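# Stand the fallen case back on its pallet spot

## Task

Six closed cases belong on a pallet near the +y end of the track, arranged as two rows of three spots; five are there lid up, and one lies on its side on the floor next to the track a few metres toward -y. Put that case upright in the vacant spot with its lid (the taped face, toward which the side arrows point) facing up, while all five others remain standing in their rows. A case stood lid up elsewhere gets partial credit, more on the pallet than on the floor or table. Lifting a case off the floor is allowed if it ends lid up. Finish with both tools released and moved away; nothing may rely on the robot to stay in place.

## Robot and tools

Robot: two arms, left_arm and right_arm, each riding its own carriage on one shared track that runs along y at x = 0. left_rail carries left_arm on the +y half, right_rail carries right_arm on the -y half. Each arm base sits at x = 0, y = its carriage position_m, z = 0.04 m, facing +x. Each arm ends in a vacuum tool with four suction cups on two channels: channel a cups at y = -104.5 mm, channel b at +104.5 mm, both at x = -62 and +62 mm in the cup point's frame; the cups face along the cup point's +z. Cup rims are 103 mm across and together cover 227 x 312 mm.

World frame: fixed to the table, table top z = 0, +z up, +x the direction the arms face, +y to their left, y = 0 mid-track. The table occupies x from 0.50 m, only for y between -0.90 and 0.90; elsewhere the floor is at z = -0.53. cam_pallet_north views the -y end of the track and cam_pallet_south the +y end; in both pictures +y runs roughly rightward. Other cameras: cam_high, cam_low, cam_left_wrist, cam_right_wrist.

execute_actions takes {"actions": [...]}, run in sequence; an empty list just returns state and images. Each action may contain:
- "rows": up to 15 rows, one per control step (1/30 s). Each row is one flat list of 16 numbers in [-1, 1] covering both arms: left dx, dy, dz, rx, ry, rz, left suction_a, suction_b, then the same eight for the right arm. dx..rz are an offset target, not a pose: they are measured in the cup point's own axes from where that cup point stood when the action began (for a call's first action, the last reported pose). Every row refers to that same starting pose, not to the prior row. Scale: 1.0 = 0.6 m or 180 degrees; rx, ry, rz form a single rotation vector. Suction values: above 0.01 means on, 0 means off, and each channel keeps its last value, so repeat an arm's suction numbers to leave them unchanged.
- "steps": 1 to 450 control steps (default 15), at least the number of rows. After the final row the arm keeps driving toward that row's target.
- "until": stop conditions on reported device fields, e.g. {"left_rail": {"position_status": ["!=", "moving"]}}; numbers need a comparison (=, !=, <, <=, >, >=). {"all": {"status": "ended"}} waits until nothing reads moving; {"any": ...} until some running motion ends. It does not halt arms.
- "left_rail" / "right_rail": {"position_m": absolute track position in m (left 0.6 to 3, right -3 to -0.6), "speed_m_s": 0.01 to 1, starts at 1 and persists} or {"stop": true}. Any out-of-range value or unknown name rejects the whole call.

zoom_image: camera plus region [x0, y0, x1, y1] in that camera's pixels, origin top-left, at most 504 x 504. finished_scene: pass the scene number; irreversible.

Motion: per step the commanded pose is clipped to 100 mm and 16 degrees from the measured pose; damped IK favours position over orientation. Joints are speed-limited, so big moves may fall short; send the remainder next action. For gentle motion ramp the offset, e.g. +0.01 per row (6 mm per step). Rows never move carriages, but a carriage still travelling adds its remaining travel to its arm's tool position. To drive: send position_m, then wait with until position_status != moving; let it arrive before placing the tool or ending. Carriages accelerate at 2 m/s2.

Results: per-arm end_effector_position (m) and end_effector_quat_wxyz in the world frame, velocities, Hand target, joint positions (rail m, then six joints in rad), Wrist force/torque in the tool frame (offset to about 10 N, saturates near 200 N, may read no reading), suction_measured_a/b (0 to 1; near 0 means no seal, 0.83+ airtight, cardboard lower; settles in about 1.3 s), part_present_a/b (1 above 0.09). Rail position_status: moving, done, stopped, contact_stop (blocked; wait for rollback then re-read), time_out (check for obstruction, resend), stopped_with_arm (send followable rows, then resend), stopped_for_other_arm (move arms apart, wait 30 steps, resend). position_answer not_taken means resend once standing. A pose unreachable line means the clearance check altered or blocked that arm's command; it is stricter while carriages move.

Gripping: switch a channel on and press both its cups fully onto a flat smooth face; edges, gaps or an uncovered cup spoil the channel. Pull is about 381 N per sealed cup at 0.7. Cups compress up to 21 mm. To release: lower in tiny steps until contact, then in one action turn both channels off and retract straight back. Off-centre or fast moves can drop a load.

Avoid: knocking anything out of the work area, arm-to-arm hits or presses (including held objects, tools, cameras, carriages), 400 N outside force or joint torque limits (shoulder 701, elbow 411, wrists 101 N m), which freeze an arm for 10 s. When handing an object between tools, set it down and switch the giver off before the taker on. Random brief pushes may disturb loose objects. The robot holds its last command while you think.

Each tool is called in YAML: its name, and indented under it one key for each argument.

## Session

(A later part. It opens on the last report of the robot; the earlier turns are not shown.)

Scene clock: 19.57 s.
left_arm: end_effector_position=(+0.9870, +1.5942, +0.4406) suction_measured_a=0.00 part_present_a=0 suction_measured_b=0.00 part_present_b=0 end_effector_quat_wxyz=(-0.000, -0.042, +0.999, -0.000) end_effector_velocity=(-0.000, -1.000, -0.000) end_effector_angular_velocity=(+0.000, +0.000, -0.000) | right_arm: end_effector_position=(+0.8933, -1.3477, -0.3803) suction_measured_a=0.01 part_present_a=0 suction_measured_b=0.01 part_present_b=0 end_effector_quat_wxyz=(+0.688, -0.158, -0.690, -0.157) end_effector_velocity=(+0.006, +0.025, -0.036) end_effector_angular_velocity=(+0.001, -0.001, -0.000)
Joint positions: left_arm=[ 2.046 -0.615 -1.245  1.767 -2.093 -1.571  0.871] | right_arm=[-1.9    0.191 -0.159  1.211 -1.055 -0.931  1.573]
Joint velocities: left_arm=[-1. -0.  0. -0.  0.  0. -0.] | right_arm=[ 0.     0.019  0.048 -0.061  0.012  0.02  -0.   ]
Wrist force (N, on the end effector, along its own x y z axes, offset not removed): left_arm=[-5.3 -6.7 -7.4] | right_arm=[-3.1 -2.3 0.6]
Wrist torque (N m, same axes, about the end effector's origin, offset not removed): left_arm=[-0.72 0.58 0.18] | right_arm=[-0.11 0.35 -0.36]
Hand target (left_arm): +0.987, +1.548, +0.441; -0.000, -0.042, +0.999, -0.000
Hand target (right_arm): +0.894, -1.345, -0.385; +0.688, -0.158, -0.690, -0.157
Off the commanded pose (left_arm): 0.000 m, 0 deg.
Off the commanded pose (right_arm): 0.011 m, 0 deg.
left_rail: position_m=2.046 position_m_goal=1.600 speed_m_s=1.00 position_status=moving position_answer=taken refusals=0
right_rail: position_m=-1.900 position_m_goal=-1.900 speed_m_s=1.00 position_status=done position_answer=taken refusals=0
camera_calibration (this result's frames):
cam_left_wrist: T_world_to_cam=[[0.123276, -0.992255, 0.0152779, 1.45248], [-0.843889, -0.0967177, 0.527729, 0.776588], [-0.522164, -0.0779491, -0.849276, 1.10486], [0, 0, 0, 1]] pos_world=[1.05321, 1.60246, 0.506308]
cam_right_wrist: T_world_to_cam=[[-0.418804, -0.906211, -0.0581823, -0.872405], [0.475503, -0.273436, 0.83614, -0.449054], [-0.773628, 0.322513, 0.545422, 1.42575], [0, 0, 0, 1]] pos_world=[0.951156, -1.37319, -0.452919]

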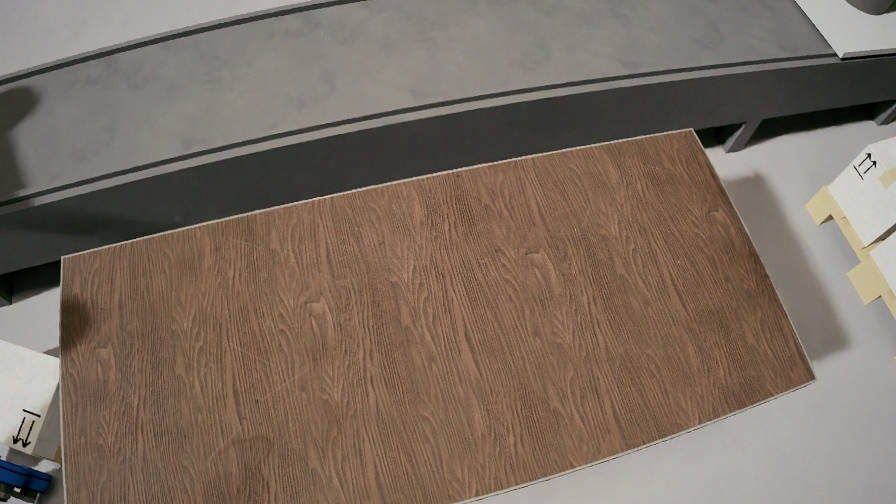

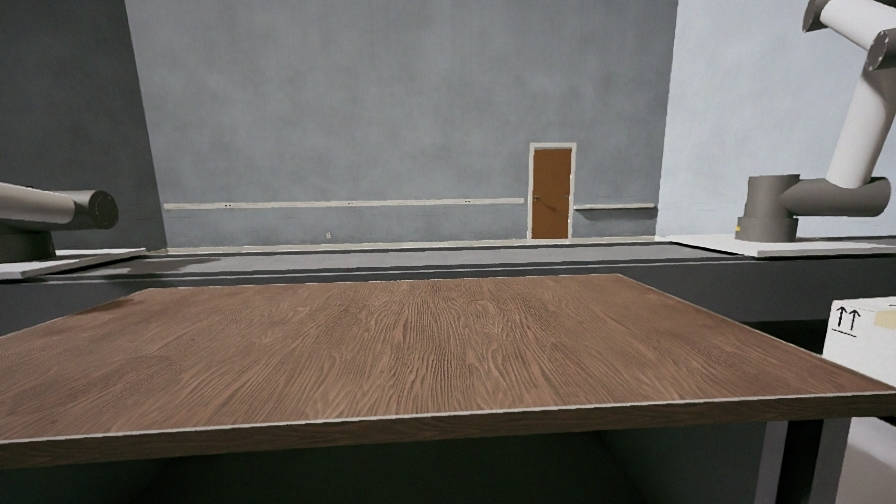

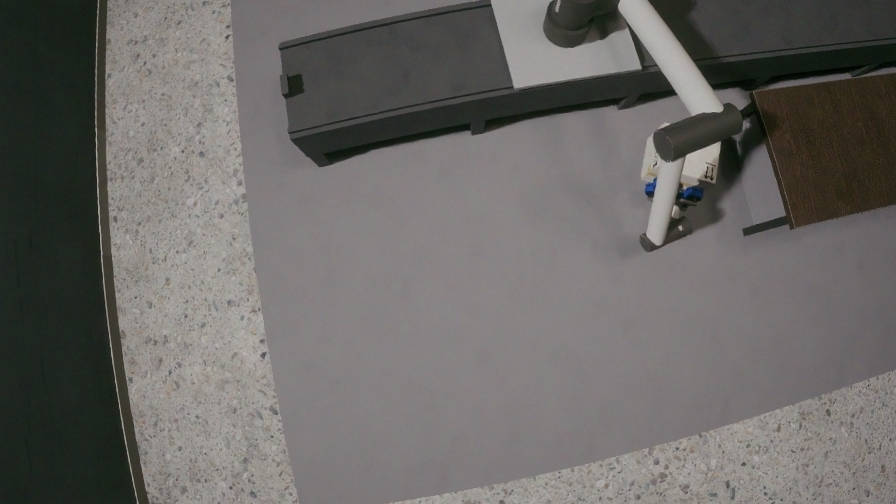

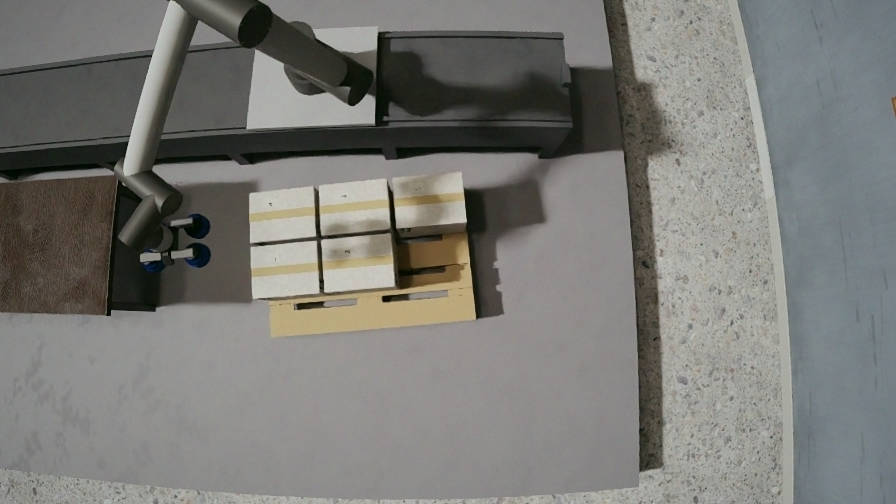

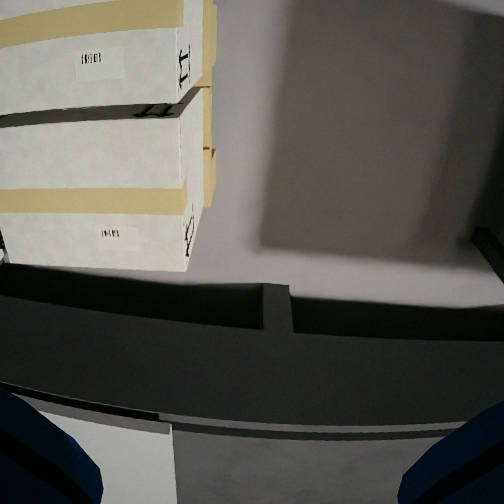

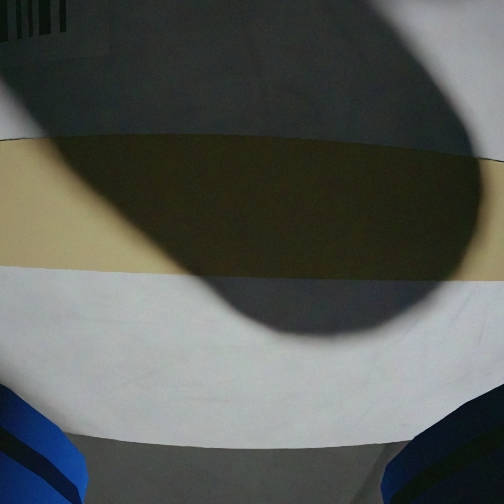

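execute_actions:
  actions: []

Scene clock: 19.80 s.
left_arm: end_effector_position=(+0.9870, +1.3622, +0.4406) suction_measured_a=0.00 part_present_a=0 suction_measured_b=0.00 part_present_b=0 end_effector_quat_wxyz=(-0.001, -0.042, +0.999, -0.000) end_effector_velocity=(-0.000, -0.935, -0.001) end_effector_angular_velocity=(+0.000, +0.001, -0.001) | right_arm: end_effector_position=(+0.8940, -1.3451, -0.3841) suction_measured_a=0.01 part_present_a=0 suction_measured_b=0.01 part_present_b=0 end_effector_quat_wxyz=(+0.688, -0.158, -0.690, -0.157) end_effector_velocity=(+0.001, +0.004, -0.005) end_effector_angular_velocity=(+0.000, -0.000, +0.000)
Joint positions: left_arm=[ 1.814 -0.615 -1.245  1.767 -2.093 -1.572  0.871] | right_arm=[-1.9    0.193 -0.154  1.204 -1.054 -0.929  1.573]
Joint velocities: left_arm=[-0.934 -0.001  0.001 -0.     0.    -0.    -0.   ] | right_arm=[ 0.     0.003  0.007 -0.009  0.002  0.003 -0.   ]
Wrist force (N, on the end effector, along its own x y z axes, offset not removed): left_arm=[3.3 -11.5 -7.4] | right_arm=[-0.6 -3.3 1.6]
Wrist torque (N m, same axes, about the end effector's origin, offset not removed): left_arm=[-1.59 -0.63 0.02] | right_arm=[-0.16 0.09 -0.28]
Hand target (left_arm): +0.987, +1.322, +0.441; -0.000, -0.042, +0.999, -0.000
Hand target (right_arm): +0.894, -1.345, -0.385; +0.688, -0.158, -0.690, -0.157
Off the commanded pose (left_arm): 0.000 m, 0 deg.
Off the commanded pose (right_arm): 0.007 m, 0 deg.
left_rail: position_m=1.814 position_m_goal=1.600 speed_m_s=1.00 position_status=moving position_answer=taken refusals=0
right_rail: position_m=-1.900 position_m_goal=-1.900 speed_m_s=1.00 position_status=done position_answer=taken refusals=0
camera_calibration (this result's frames):
cam_left_wrist: T_world_to_cam=[[0.123227, -0.992261, 0.015306, 1.22239], [-0.843875, -0.096658, 0.527761, 0.75404], [-0.522197, -0.0779506, -0.849255, 1.08678], [0, 0, 0, 1]] pos_world=[1.0532, 1.37053, 0.50629]
cam_right_wrist: T_world_to_cam=[[-0.418825, -0.906192, -0.0583284, -0.869939], [0.475337, -0.273515, 0.836208, -0.445452], [-0.773719, 0.322499, 0.545301, 1.4275], [0, 0, 0, 1]] pos_world=[0.951869, -1.37054, -0.456667]

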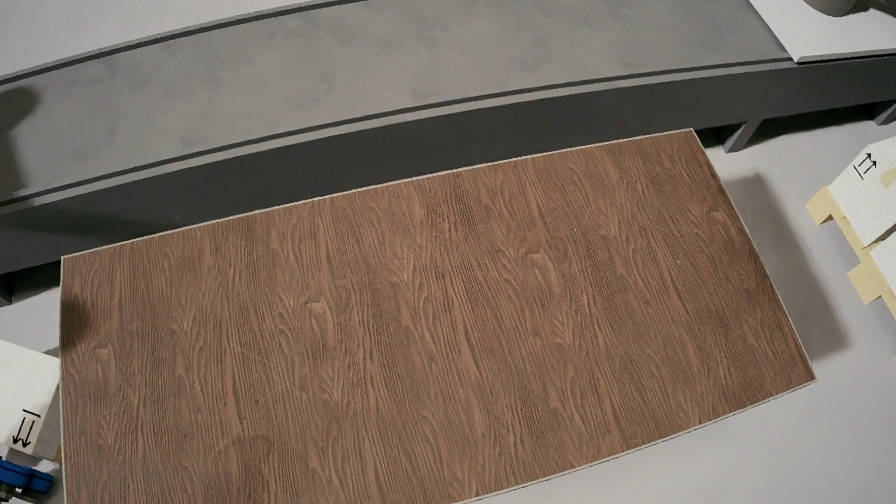

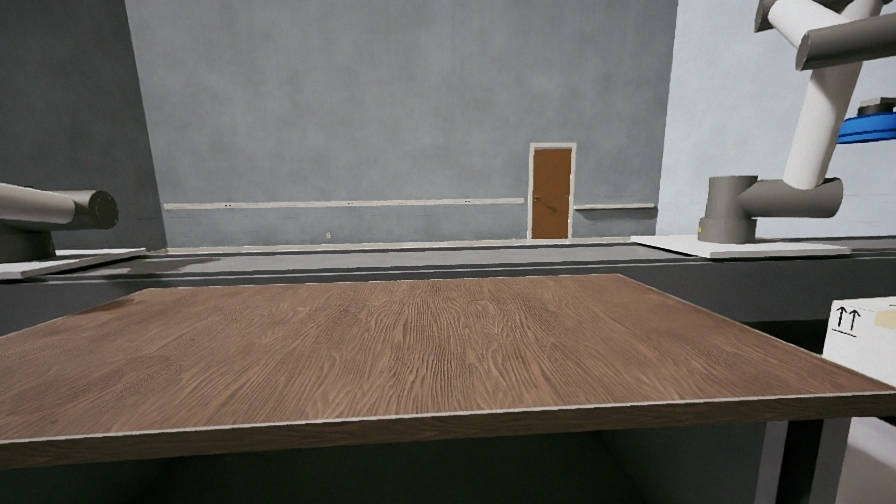

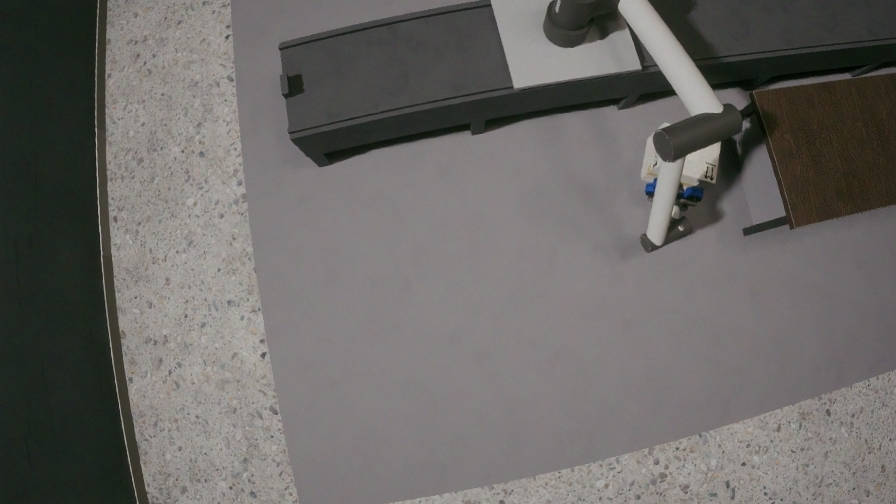

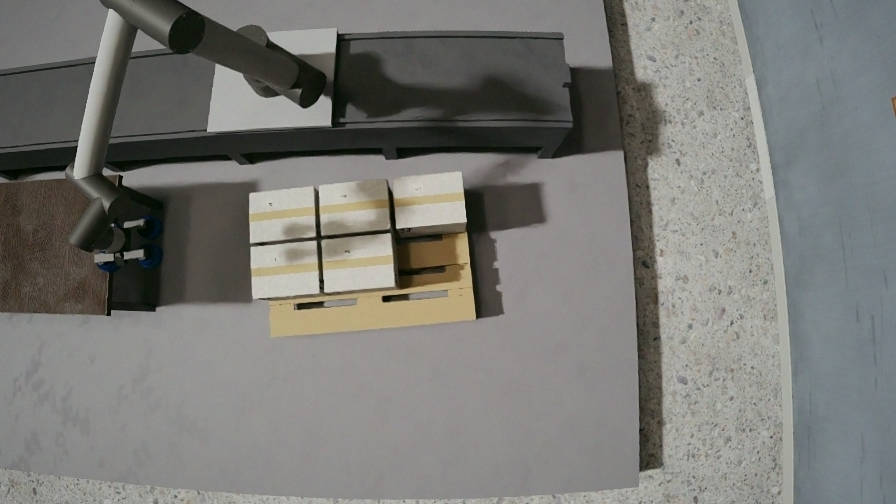

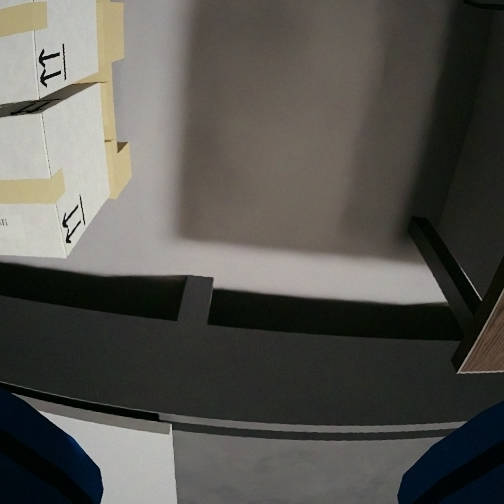

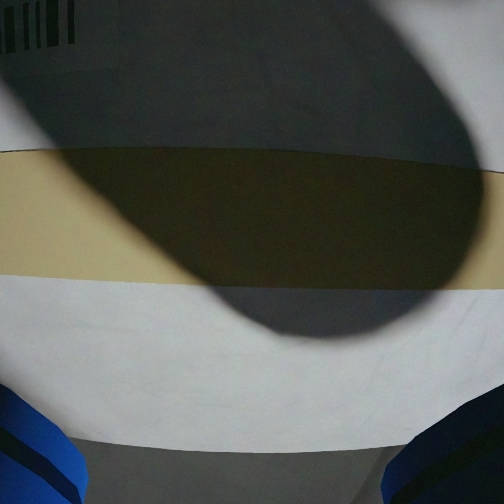

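zoom_image:
  camera: "cam_right_wrist"
  region: [0, 0, 504, 504]

zoom_image:
  camera: "cam_right_wrist"
  region: [0, 0, 168, 168]

zoom_image:
  camera: "cam_pallet_north"
  region: [620, 120, 740, 240]

Region (0, 0, 504, 504) of cam_right_wrist's 504x504 image, scaled by 1.000.

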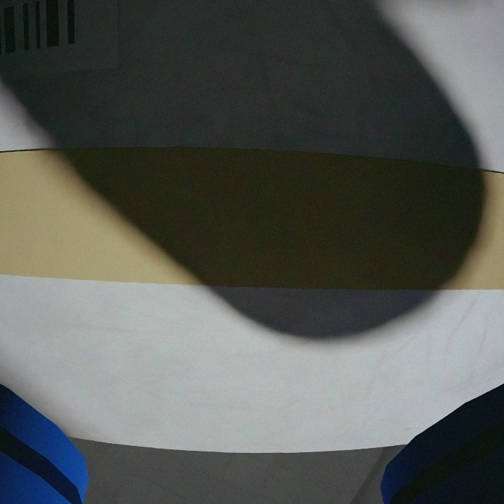

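Region (0, 0, 168, 168) of cam_right_wrist's 504x504 image, scaled by 3.000, with more detail than that image has.

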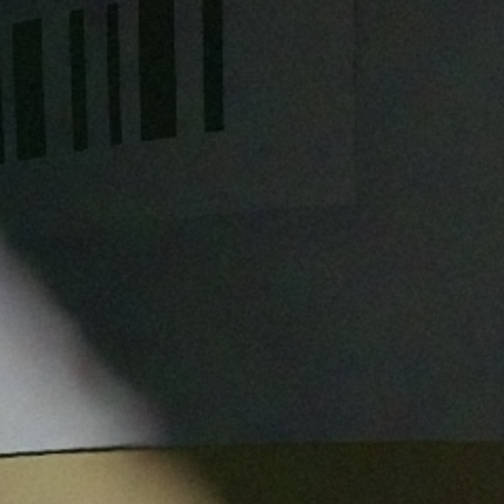

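Region (620, 120, 740, 240) of cam_pallet_north's 896x504 image, scaled by 4.200, with more detail than that image has.

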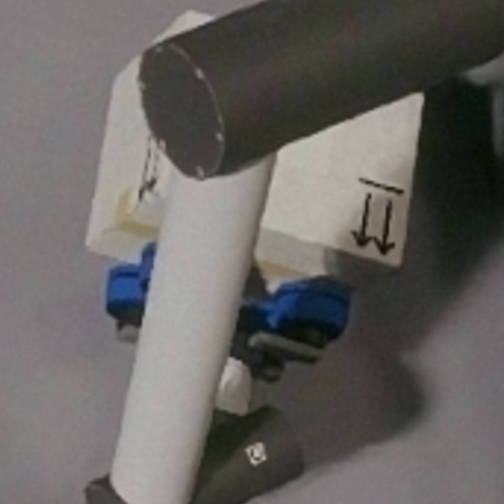

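execute_actions:
  actions:
    - {"rows": [[0,0,0,0,0,0,0,0,-0.001,0.002,0.003,0,0,0,0,0],[0,0,0,0,0,0,0,0,-0.003,0.005,0.009,0,0,0,0,0],[0,0,0,0,0,0,0,0,-0.006,0.009,0.018,0,0,0,0,0],[0,0,0,0,0,0,0,0,-0.008,0.013,0.030,0,0,0,0,0],[0,0,0,0,0,0,0,0,-0.010,0.016,0.044,0,0,0,1,1],[0,0,0,0,0,0,0,0,-0.011,0.017,0.059,0,0,0,1,1],[0,0,0,0,0,0,0,0,-0.011,0.017,0.074,0,0,0,1,1],[0,0,0,0,0,0,0,0,-0.011,0.017,0.088,0,0,0,1,1],[0,0,0,0,0,0,0,0,-0.011,0.017,0.099,0,0,0,1,1]], "steps": 10}

Scene clock: 22.67 s.
left_arm: end_effector_position=(+0.9870, +1.1484, +0.4406) suction_measured_a=0.00 part_present_a=0 suction_measured_b=0.00 part_present_b=0 end_effector_quat_wxyz=(-0.000, -0.042, +0.999, -0.000) end_effector_velocity=(-0.000, -0.000, -0.000) end_effector_angular_velocity=(+0.000, +0.000, -0.000) | right_arm: end_effector_position=(+0.8671, -1.3232, -0.3896) suction_measured_a=0.01 part_present_a=0 suction_measured_b=0.01 part_present_b=0 end_effector_quat_wxyz=(+0.689, -0.158, -0.690, -0.157) end_effector_velocity=(-0.166, +0.096, -0.013) end_effector_angular_velocity=(+0.000, +0.009, +0.005)
Joint positions: left_arm=[ 1.6   -0.615 -1.245  1.767 -2.093 -1.571  0.871] | right_arm=[-1.9    0.215 -0.158  1.235 -1.08  -0.907  1.573]
Joint velocities: left_arm=[ 0. -0.  0.  0. -0.  0. -0.] | right_arm=[ 0.     0.109 -0.052  0.224 -0.161  0.104 -0.003]
Wrist force (N, on the end effector, along its own x y z axes, offset not removed): left_arm=[-0.6 -3.9 -0.2] | right_arm=[-1.9 -5.1 1.2]
Wrist torque (N m, same axes, about the end effector's origin, offset not removed): left_arm=[-0.36 -0.18 -0.03] | right_arm=[-0.45 0.31 -0.39]
Hand target (left_arm): +0.987, +1.148, +0.441; -0.001, -0.042, +0.999, -0.000
Hand target (right_arm): +0.845, -1.311, -0.391; +0.689, -0.158, -0.690, -0.157
Off the commanded pose (left_arm): 0.000 m, 0 deg.
Off the commanded pose (right_arm): 0.026 m, 0 deg.
left_rail: position_m=1.600 position_m_goal=1.600 speed_m_s=1.00 position_status=done position_answer=taken refusals=0
right_rail: position_m=-1.900 position_m_goal=-1.900 speed_m_s=1.00 position_status=done position_answer=taken refusals=0
camera_calibration (this result's frames):
cam_left_wrist: T_world_to_cam=[[0.123232, -0.99226, 0.015309, 1.01022], [-0.843893, -0.0966638, 0.527732, 0.733395], [-0.522168, -0.0779527, -0.849273, 1.07011], [0, 0, 0, 1]] pos_world=[1.05319, 1.15671, 0.506311]
cam_right_wrist: T_world_to_cam=[[-0.418472, -0.906355, -0.0583257, -0.862202], [0.475909, -0.273522, 0.835881, -0.422673], [-0.773558, 0.322035, 0.545804, 1.40208], [0, 0, 0, 1]] pos_world=[0.924935, -1.34859, -0.462244]

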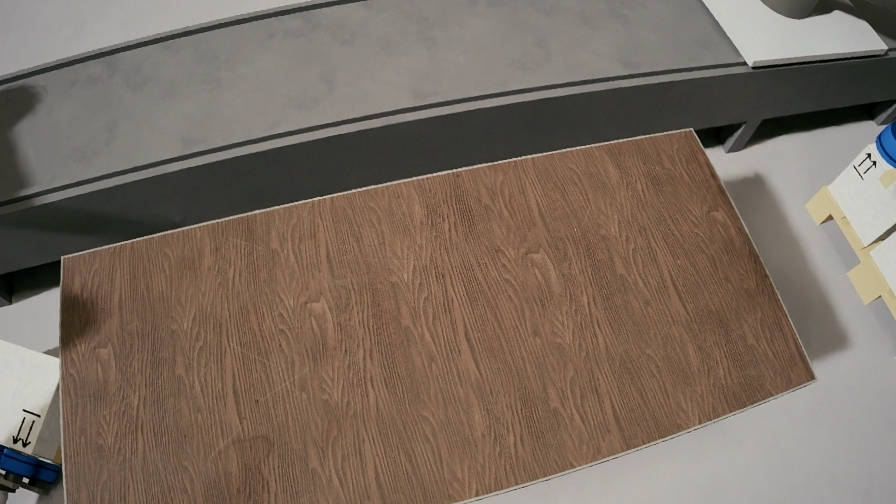

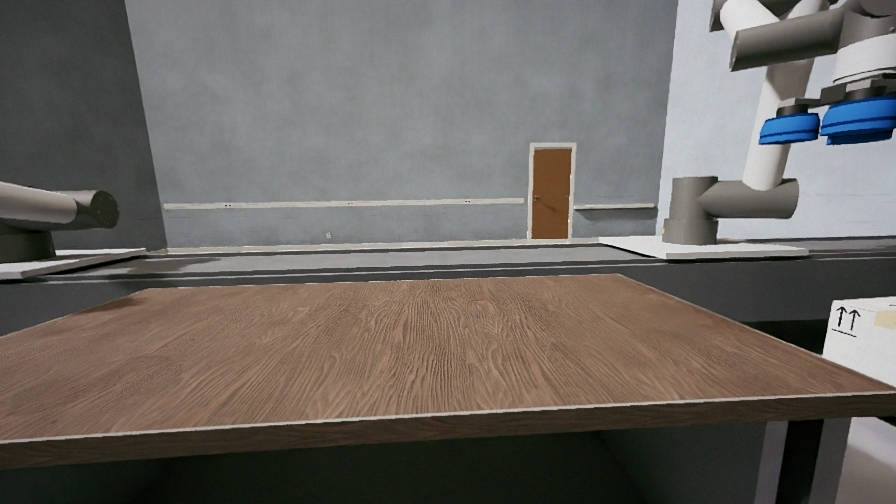

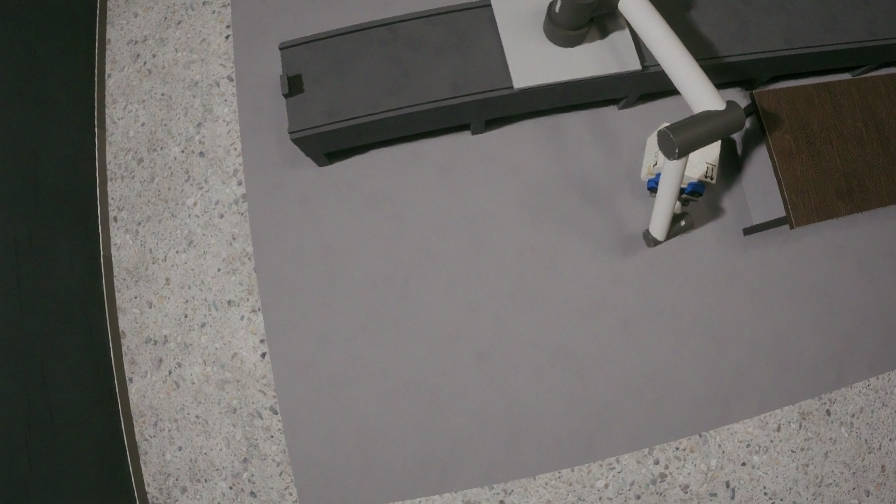

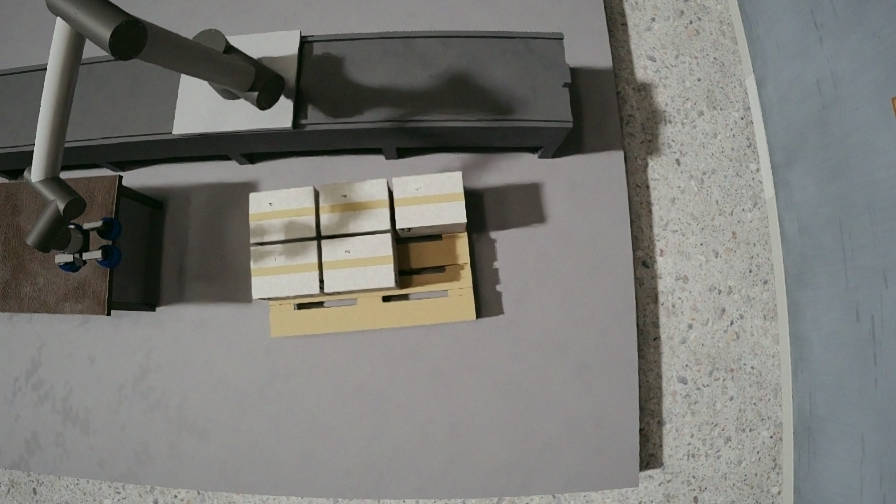

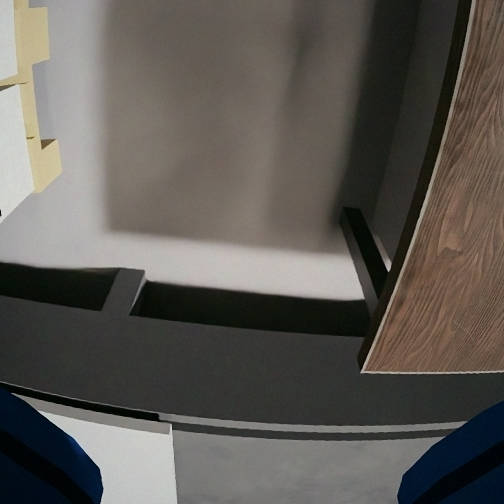

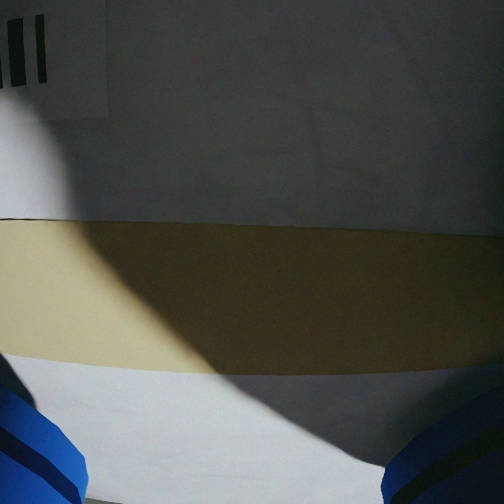

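execute_actions:
  actions: []

Scene clock: 25.20 s.
left_arm: end_effector_position=(+0.9870, +1.1484, +0.4406) suction_measured_a=0.00 part_present_a=0 suction_measured_b=0.00 part_present_b=0 end_effector_quat_wxyz=(-0.001, -0.042, +0.999, -0.000) end_effector_velocity=(+0.000, -0.000, -0.000) end_effector_angular_velocity=(+0.000, +0.000, -0.000) | right_arm: end_effector_position=(+0.8452, -1.3107, -0.3909) suction_measured_a=0.96 part_present_a=1 suction_measured_b=0.96 part_present_b=1 end_effector_quat_wxyz=(+0.689, -0.158, -0.690, -0.157) end_effector_velocity=(-0.000, -0.000, -0.000) end_effector_angular_velocity=(-0.000, +0.000, +0.000)
Joint positions: left_arm=[ 1.6   -0.615 -1.245  1.767 -2.093 -1.572  0.871] | right_arm=[-1.9    0.229 -0.165  1.265 -1.102 -0.893  1.573]
Joint velocities: left_arm=[ 0.  0.  0. -0.  0. -0.  0.] | right_arm=[ 0.  0.  0.  0. -0. -0.  0.]
Wrist force (N, on the end effector, along its own x y z axes, offset not removed): left_arm=[3.6 -4.7 -5.1] | right_arm=[200.0 0.6 -91.7]
Wrist torque (N m, same axes, about the end effector's origin, offset not removed): left_arm=[-0.44 -0.49 0.07] | right_arm=[0.16 -6.80 4.53]
Hand target (left_arm): +0.987, +1.148, +0.441; -0.001, -0.042, +0.999, -0.000
Hand target (right_arm): +0.845, -1.311, -0.391; +0.689, -0.158, -0.690, -0.157
Off the commanded pose (left_arm): 0.000 m, 0 deg.
Off the commanded pose (right_arm): 0.001 m, 0 deg.
left_rail: position_m=1.600 position_m_goal=1.600 speed_m_s=1.00 position_status=done position_answer=taken refusals=0
right_rail: position_m=-1.900 position_m_goal=-1.900 speed_m_s=1.00 position_status=done position_answer=taken refusals=0
camera_calibration (this result's frames):
cam_left_wrist: T_world_to_cam=[[0.123227, -0.992261, 0.0152916, 1.01022], [-0.843866, -0.0966645, 0.527775, 0.733363], [-0.522212, -0.0779401, -0.849247, 1.07009], [0, 0, 0, 1]] pos_world=[1.05319, 1.1567, 0.506272]
cam_right_wrist: T_world_to_cam=[[-0.418393, -0.906396, -0.0582459, -0.860231], [0.476238, -0.273534, 0.835689, -0.408105], [-0.773398, 0.321908, 0.546105, 1.38166], [0, 0, 0, 1]] pos_world=[0.90301, -1.33611, -0.463586]

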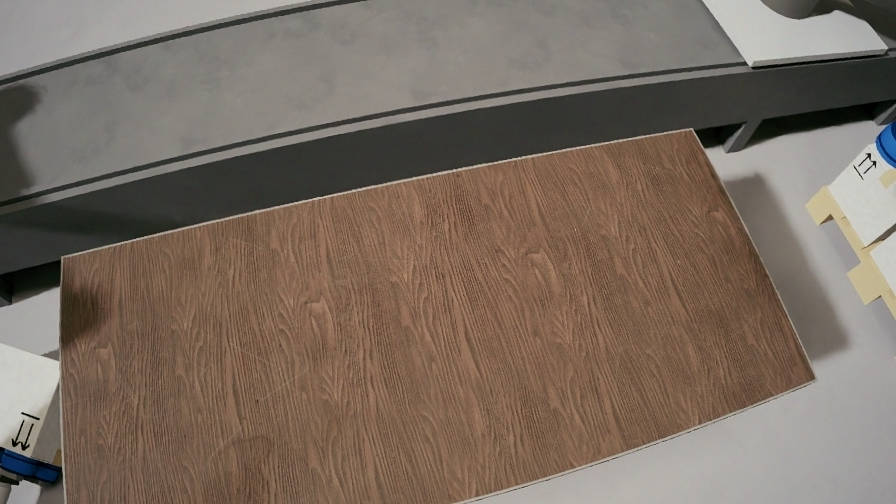

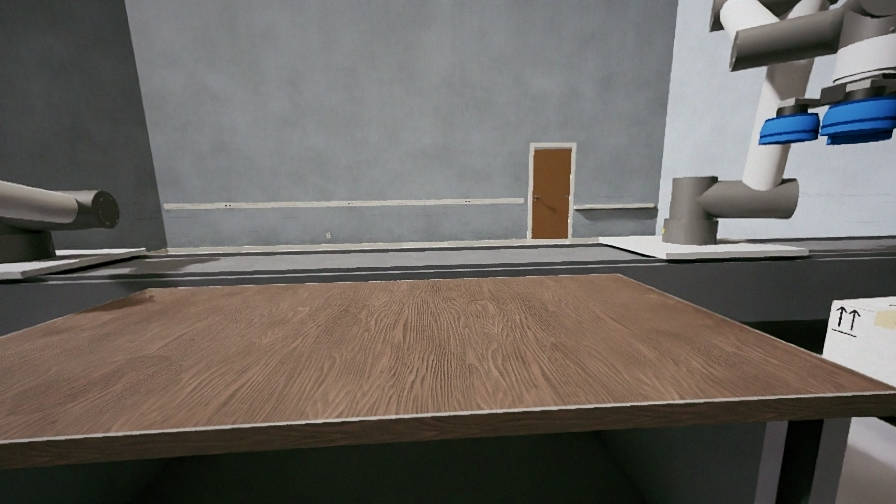

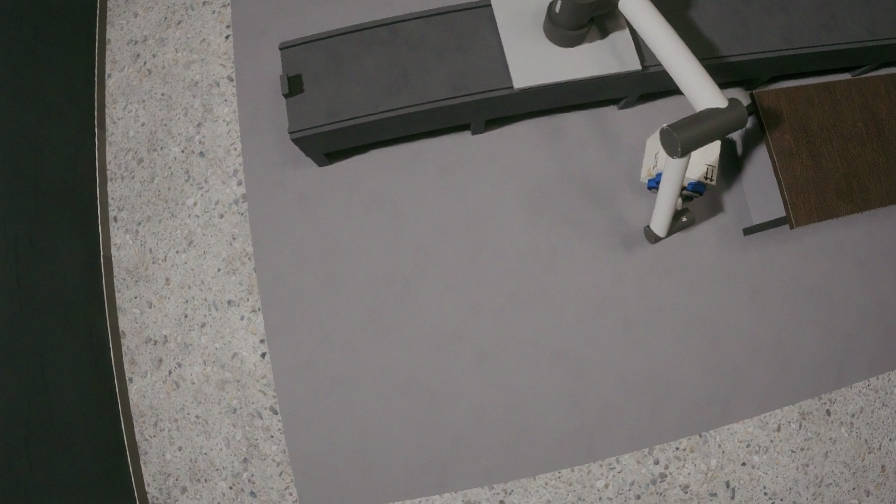

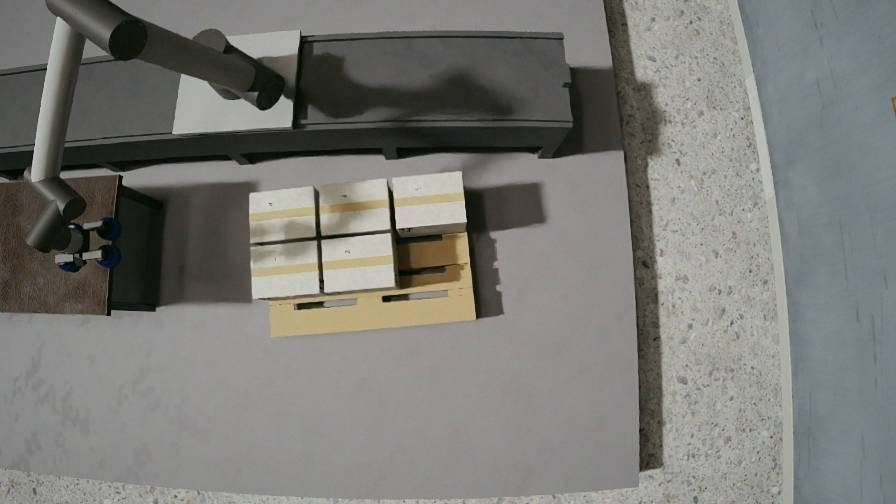

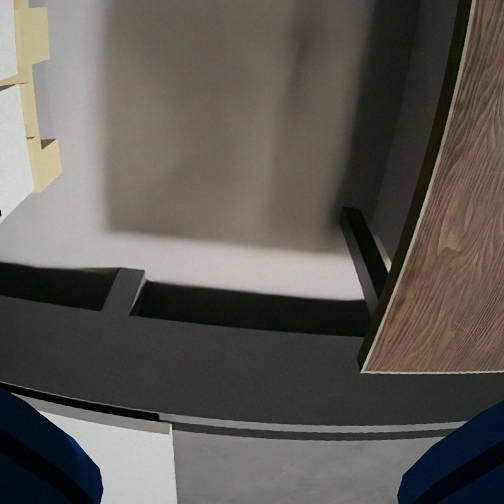

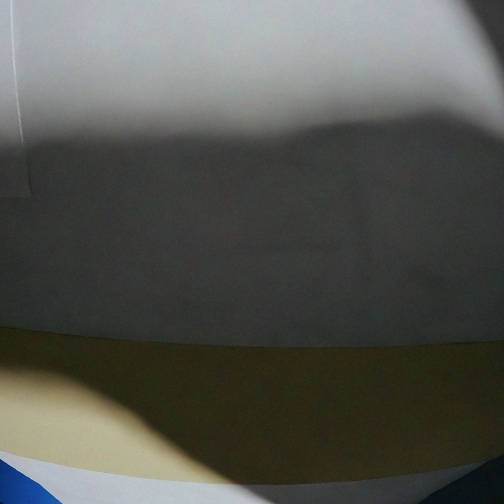

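execute_actions:
  actions:
    - {"rows": [[0,0,0,0,0,0,0,0,0.0035,0,0,0,0,0,1,1],[0,0,0,0,0,0,0,0,0.0088,0,0,0,0,0,1,1],[0,0,0,0,0,0,0,0,0.0175,0,0,0,0,0,1,1],[0,0,0,0,0,0,0,0,0.0298,0.0015,-0.0004,0.0006,-0.0023,-0.0006,1,1],[0,0,0,0,0,0,0,0,0.0455,0.0045,-0.0013,0.0019,-0.0070,-0.0019,1,1],[0,0,0,0,0,0,0,0,0.0648,0.0089,-0.0027,0.0038,-0.0140,-0.0038,1,1],[0,0,0,0,0,0,0,0,0.0875,0.0149,-0.0045,0.0064,-0.0233,-0.0064,1,1],[0,0,0,0,0,0,0,0,0.112,0.0224,-0.0067,0.0095,-0.0350,-0.0095,1,1],[0,0,0,0,0,0,0,0,0.1365,0.0308,-0.0092,0.0131,-0.0482,-0.0131,1,1],[0,0,0,0,0,0,0,0,0.1575,0.0398,-0.0119,0.0170,-0.0622,-0.0170,1,1],[0,0,0,0,0,0,0,0,0.175,0.0497,-0.0149,0.0212,-0.0778,-0.0212,1,1]], "steps": 11}

Scene clock: 27.03 s.
left_arm: end_effector_position=(+0.9870, +1.1484, +0.4406) suction_measured_a=0.00 part_present_a=0 suction_measured_b=0.00 part_present_b=0 end_effector_quat_wxyz=(-0.001, -0.042, +0.999, -0.000) end_effector_velocity=(+0.000, +0.000, -0.000) end_effector_angular_velocity=(+0.000, -0.000, -0.000) | right_arm: end_effector_position=(+0.8499, -1.3026, -0.3420) suction_measured_a=0.96 part_present_a=1 suction_measured_b=0.96 part_present_b=1 end_effector_quat_wxyz=(+0.663, -0.148, -0.718, -0.149) end_effector_velocity=(+0.062, +0.079, +0.328) end_effector_angular_velocity=(-0.114, -0.732, +0.246)
Joint positions: left_arm=[ 1.6   -0.615 -1.245  1.767 -2.093 -1.572  0.871] | right_arm=[-1.9    0.24  -0.241  1.324 -1.179 -0.909  1.611]
Joint velocities: left_arm=[ 0. -0.  0. -0.  0.  0.  0.] | right_arm=[ 0.     0.104 -0.556  0.399 -0.736 -0.169  0.342]
Wrist force (N, on the end effector, along its own x y z axes, offset not removed): left_arm=[-1.5 -4.6 -4.3] | right_arm=[43.4 -7.7 0.2]
Wrist torque (N m, same axes, about the end effector's origin, offset not removed): left_arm=[-0.53 -0.16 -0.16] | right_arm=[-0.36 6.72 1.83]
Hand target (left_arm): +0.987, +1.148, +0.441; -0.001, -0.042, +0.999, -0.000
Hand target (right_arm): +0.866, -1.287, -0.287; +0.608, -0.127, -0.771, -0.140
Off the commanded pose (left_arm): 0.000 m, 0 deg.
Off the commanded pose (right_arm): 0.060 m, 10 deg.
left_rail: position_m=1.600 position_m_goal=1.600 speed_m_s=1.00 position_status=done position_answer=taken refusals=0
right_rail: position_m=-1.900 position_m_goal=-1.900 speed_m_s=1.00 position_status=done position_answer=taken refusals=0
camera_calibration (this result's frames):
cam_left_wrist: T_world_to_cam=[[0.123227, -0.992261, 0.0153058, 1.01021], [-0.843875, -0.0966583, 0.527761, 0.733371], [-0.522197, -0.0779504, -0.849255, 1.07011], [0, 0, 0, 1]] pos_world=[1.0532, 1.15669, 0.50629]
cam_right_wrist: T_world_to_cam=[[-0.38993, -0.917696, -0.0760861, -0.893071], [0.418744, -0.250299, 0.872928, -0.357154], [-0.820127, 0.308521, 0.481879, 1.35625], [0, 0, 0, 1]] pos_world=[0.913614, -1.32739, -0.409726]

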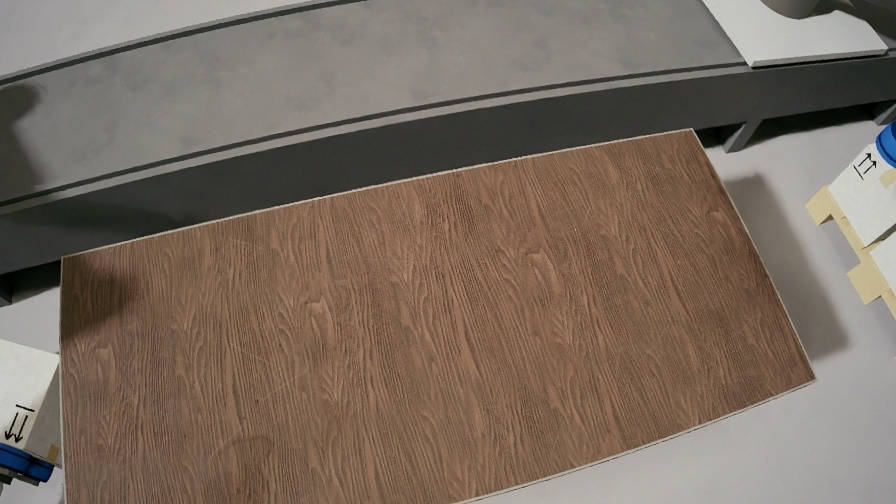

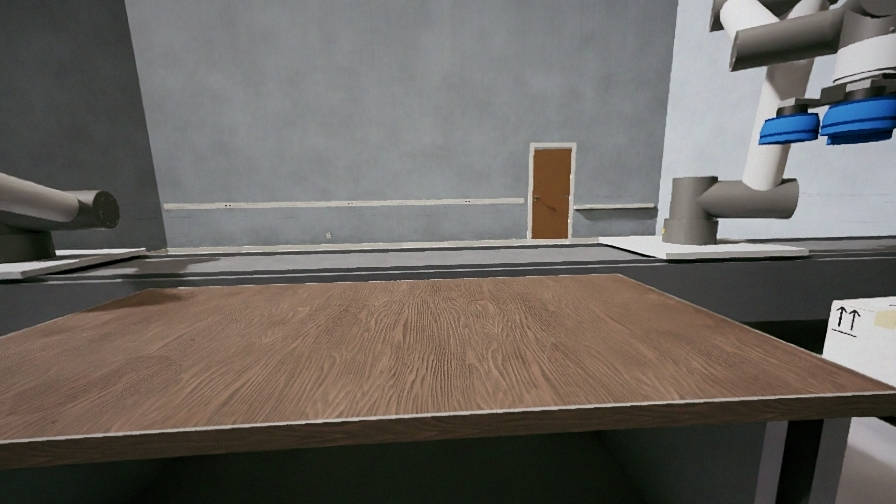

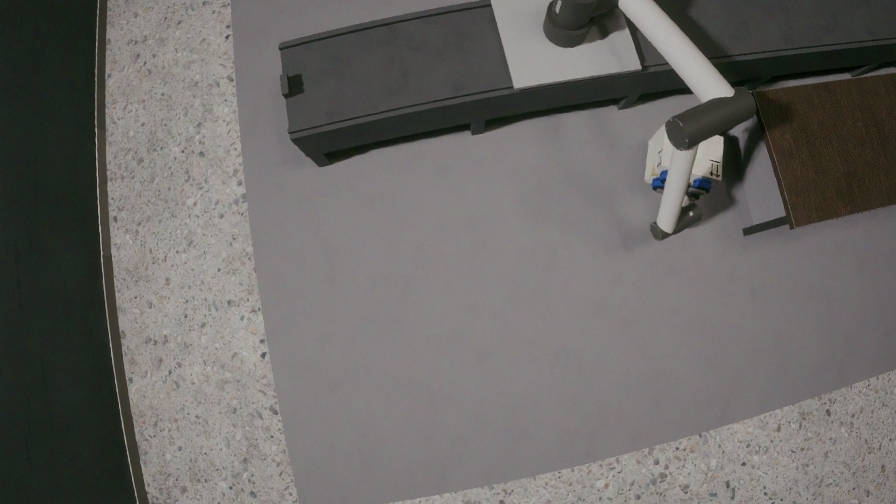

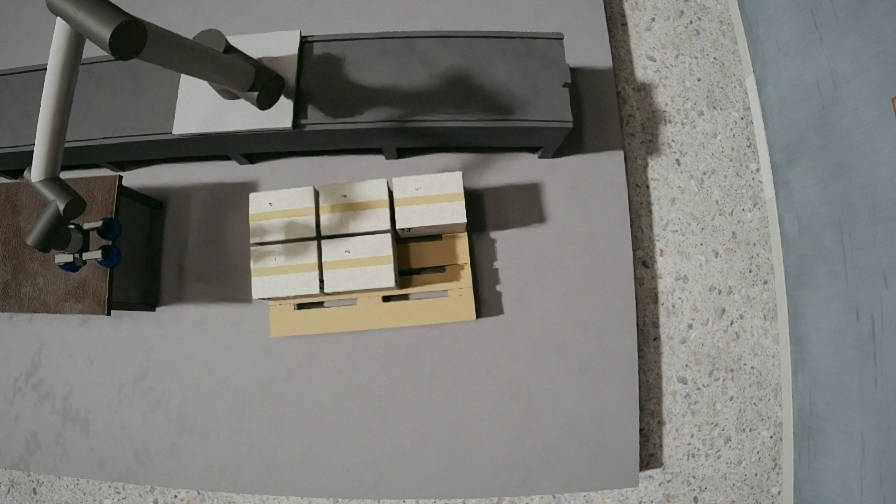

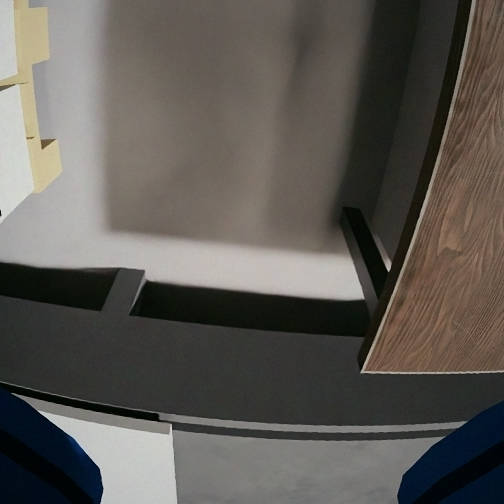

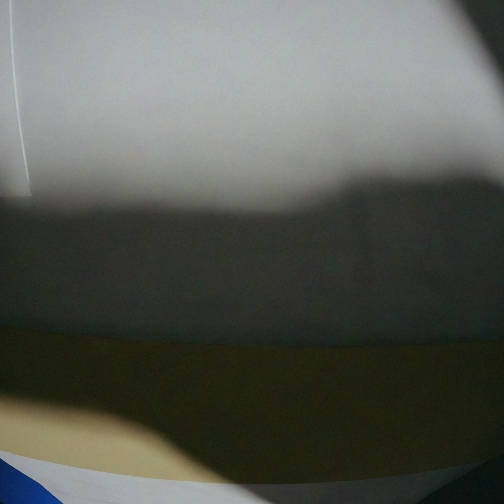

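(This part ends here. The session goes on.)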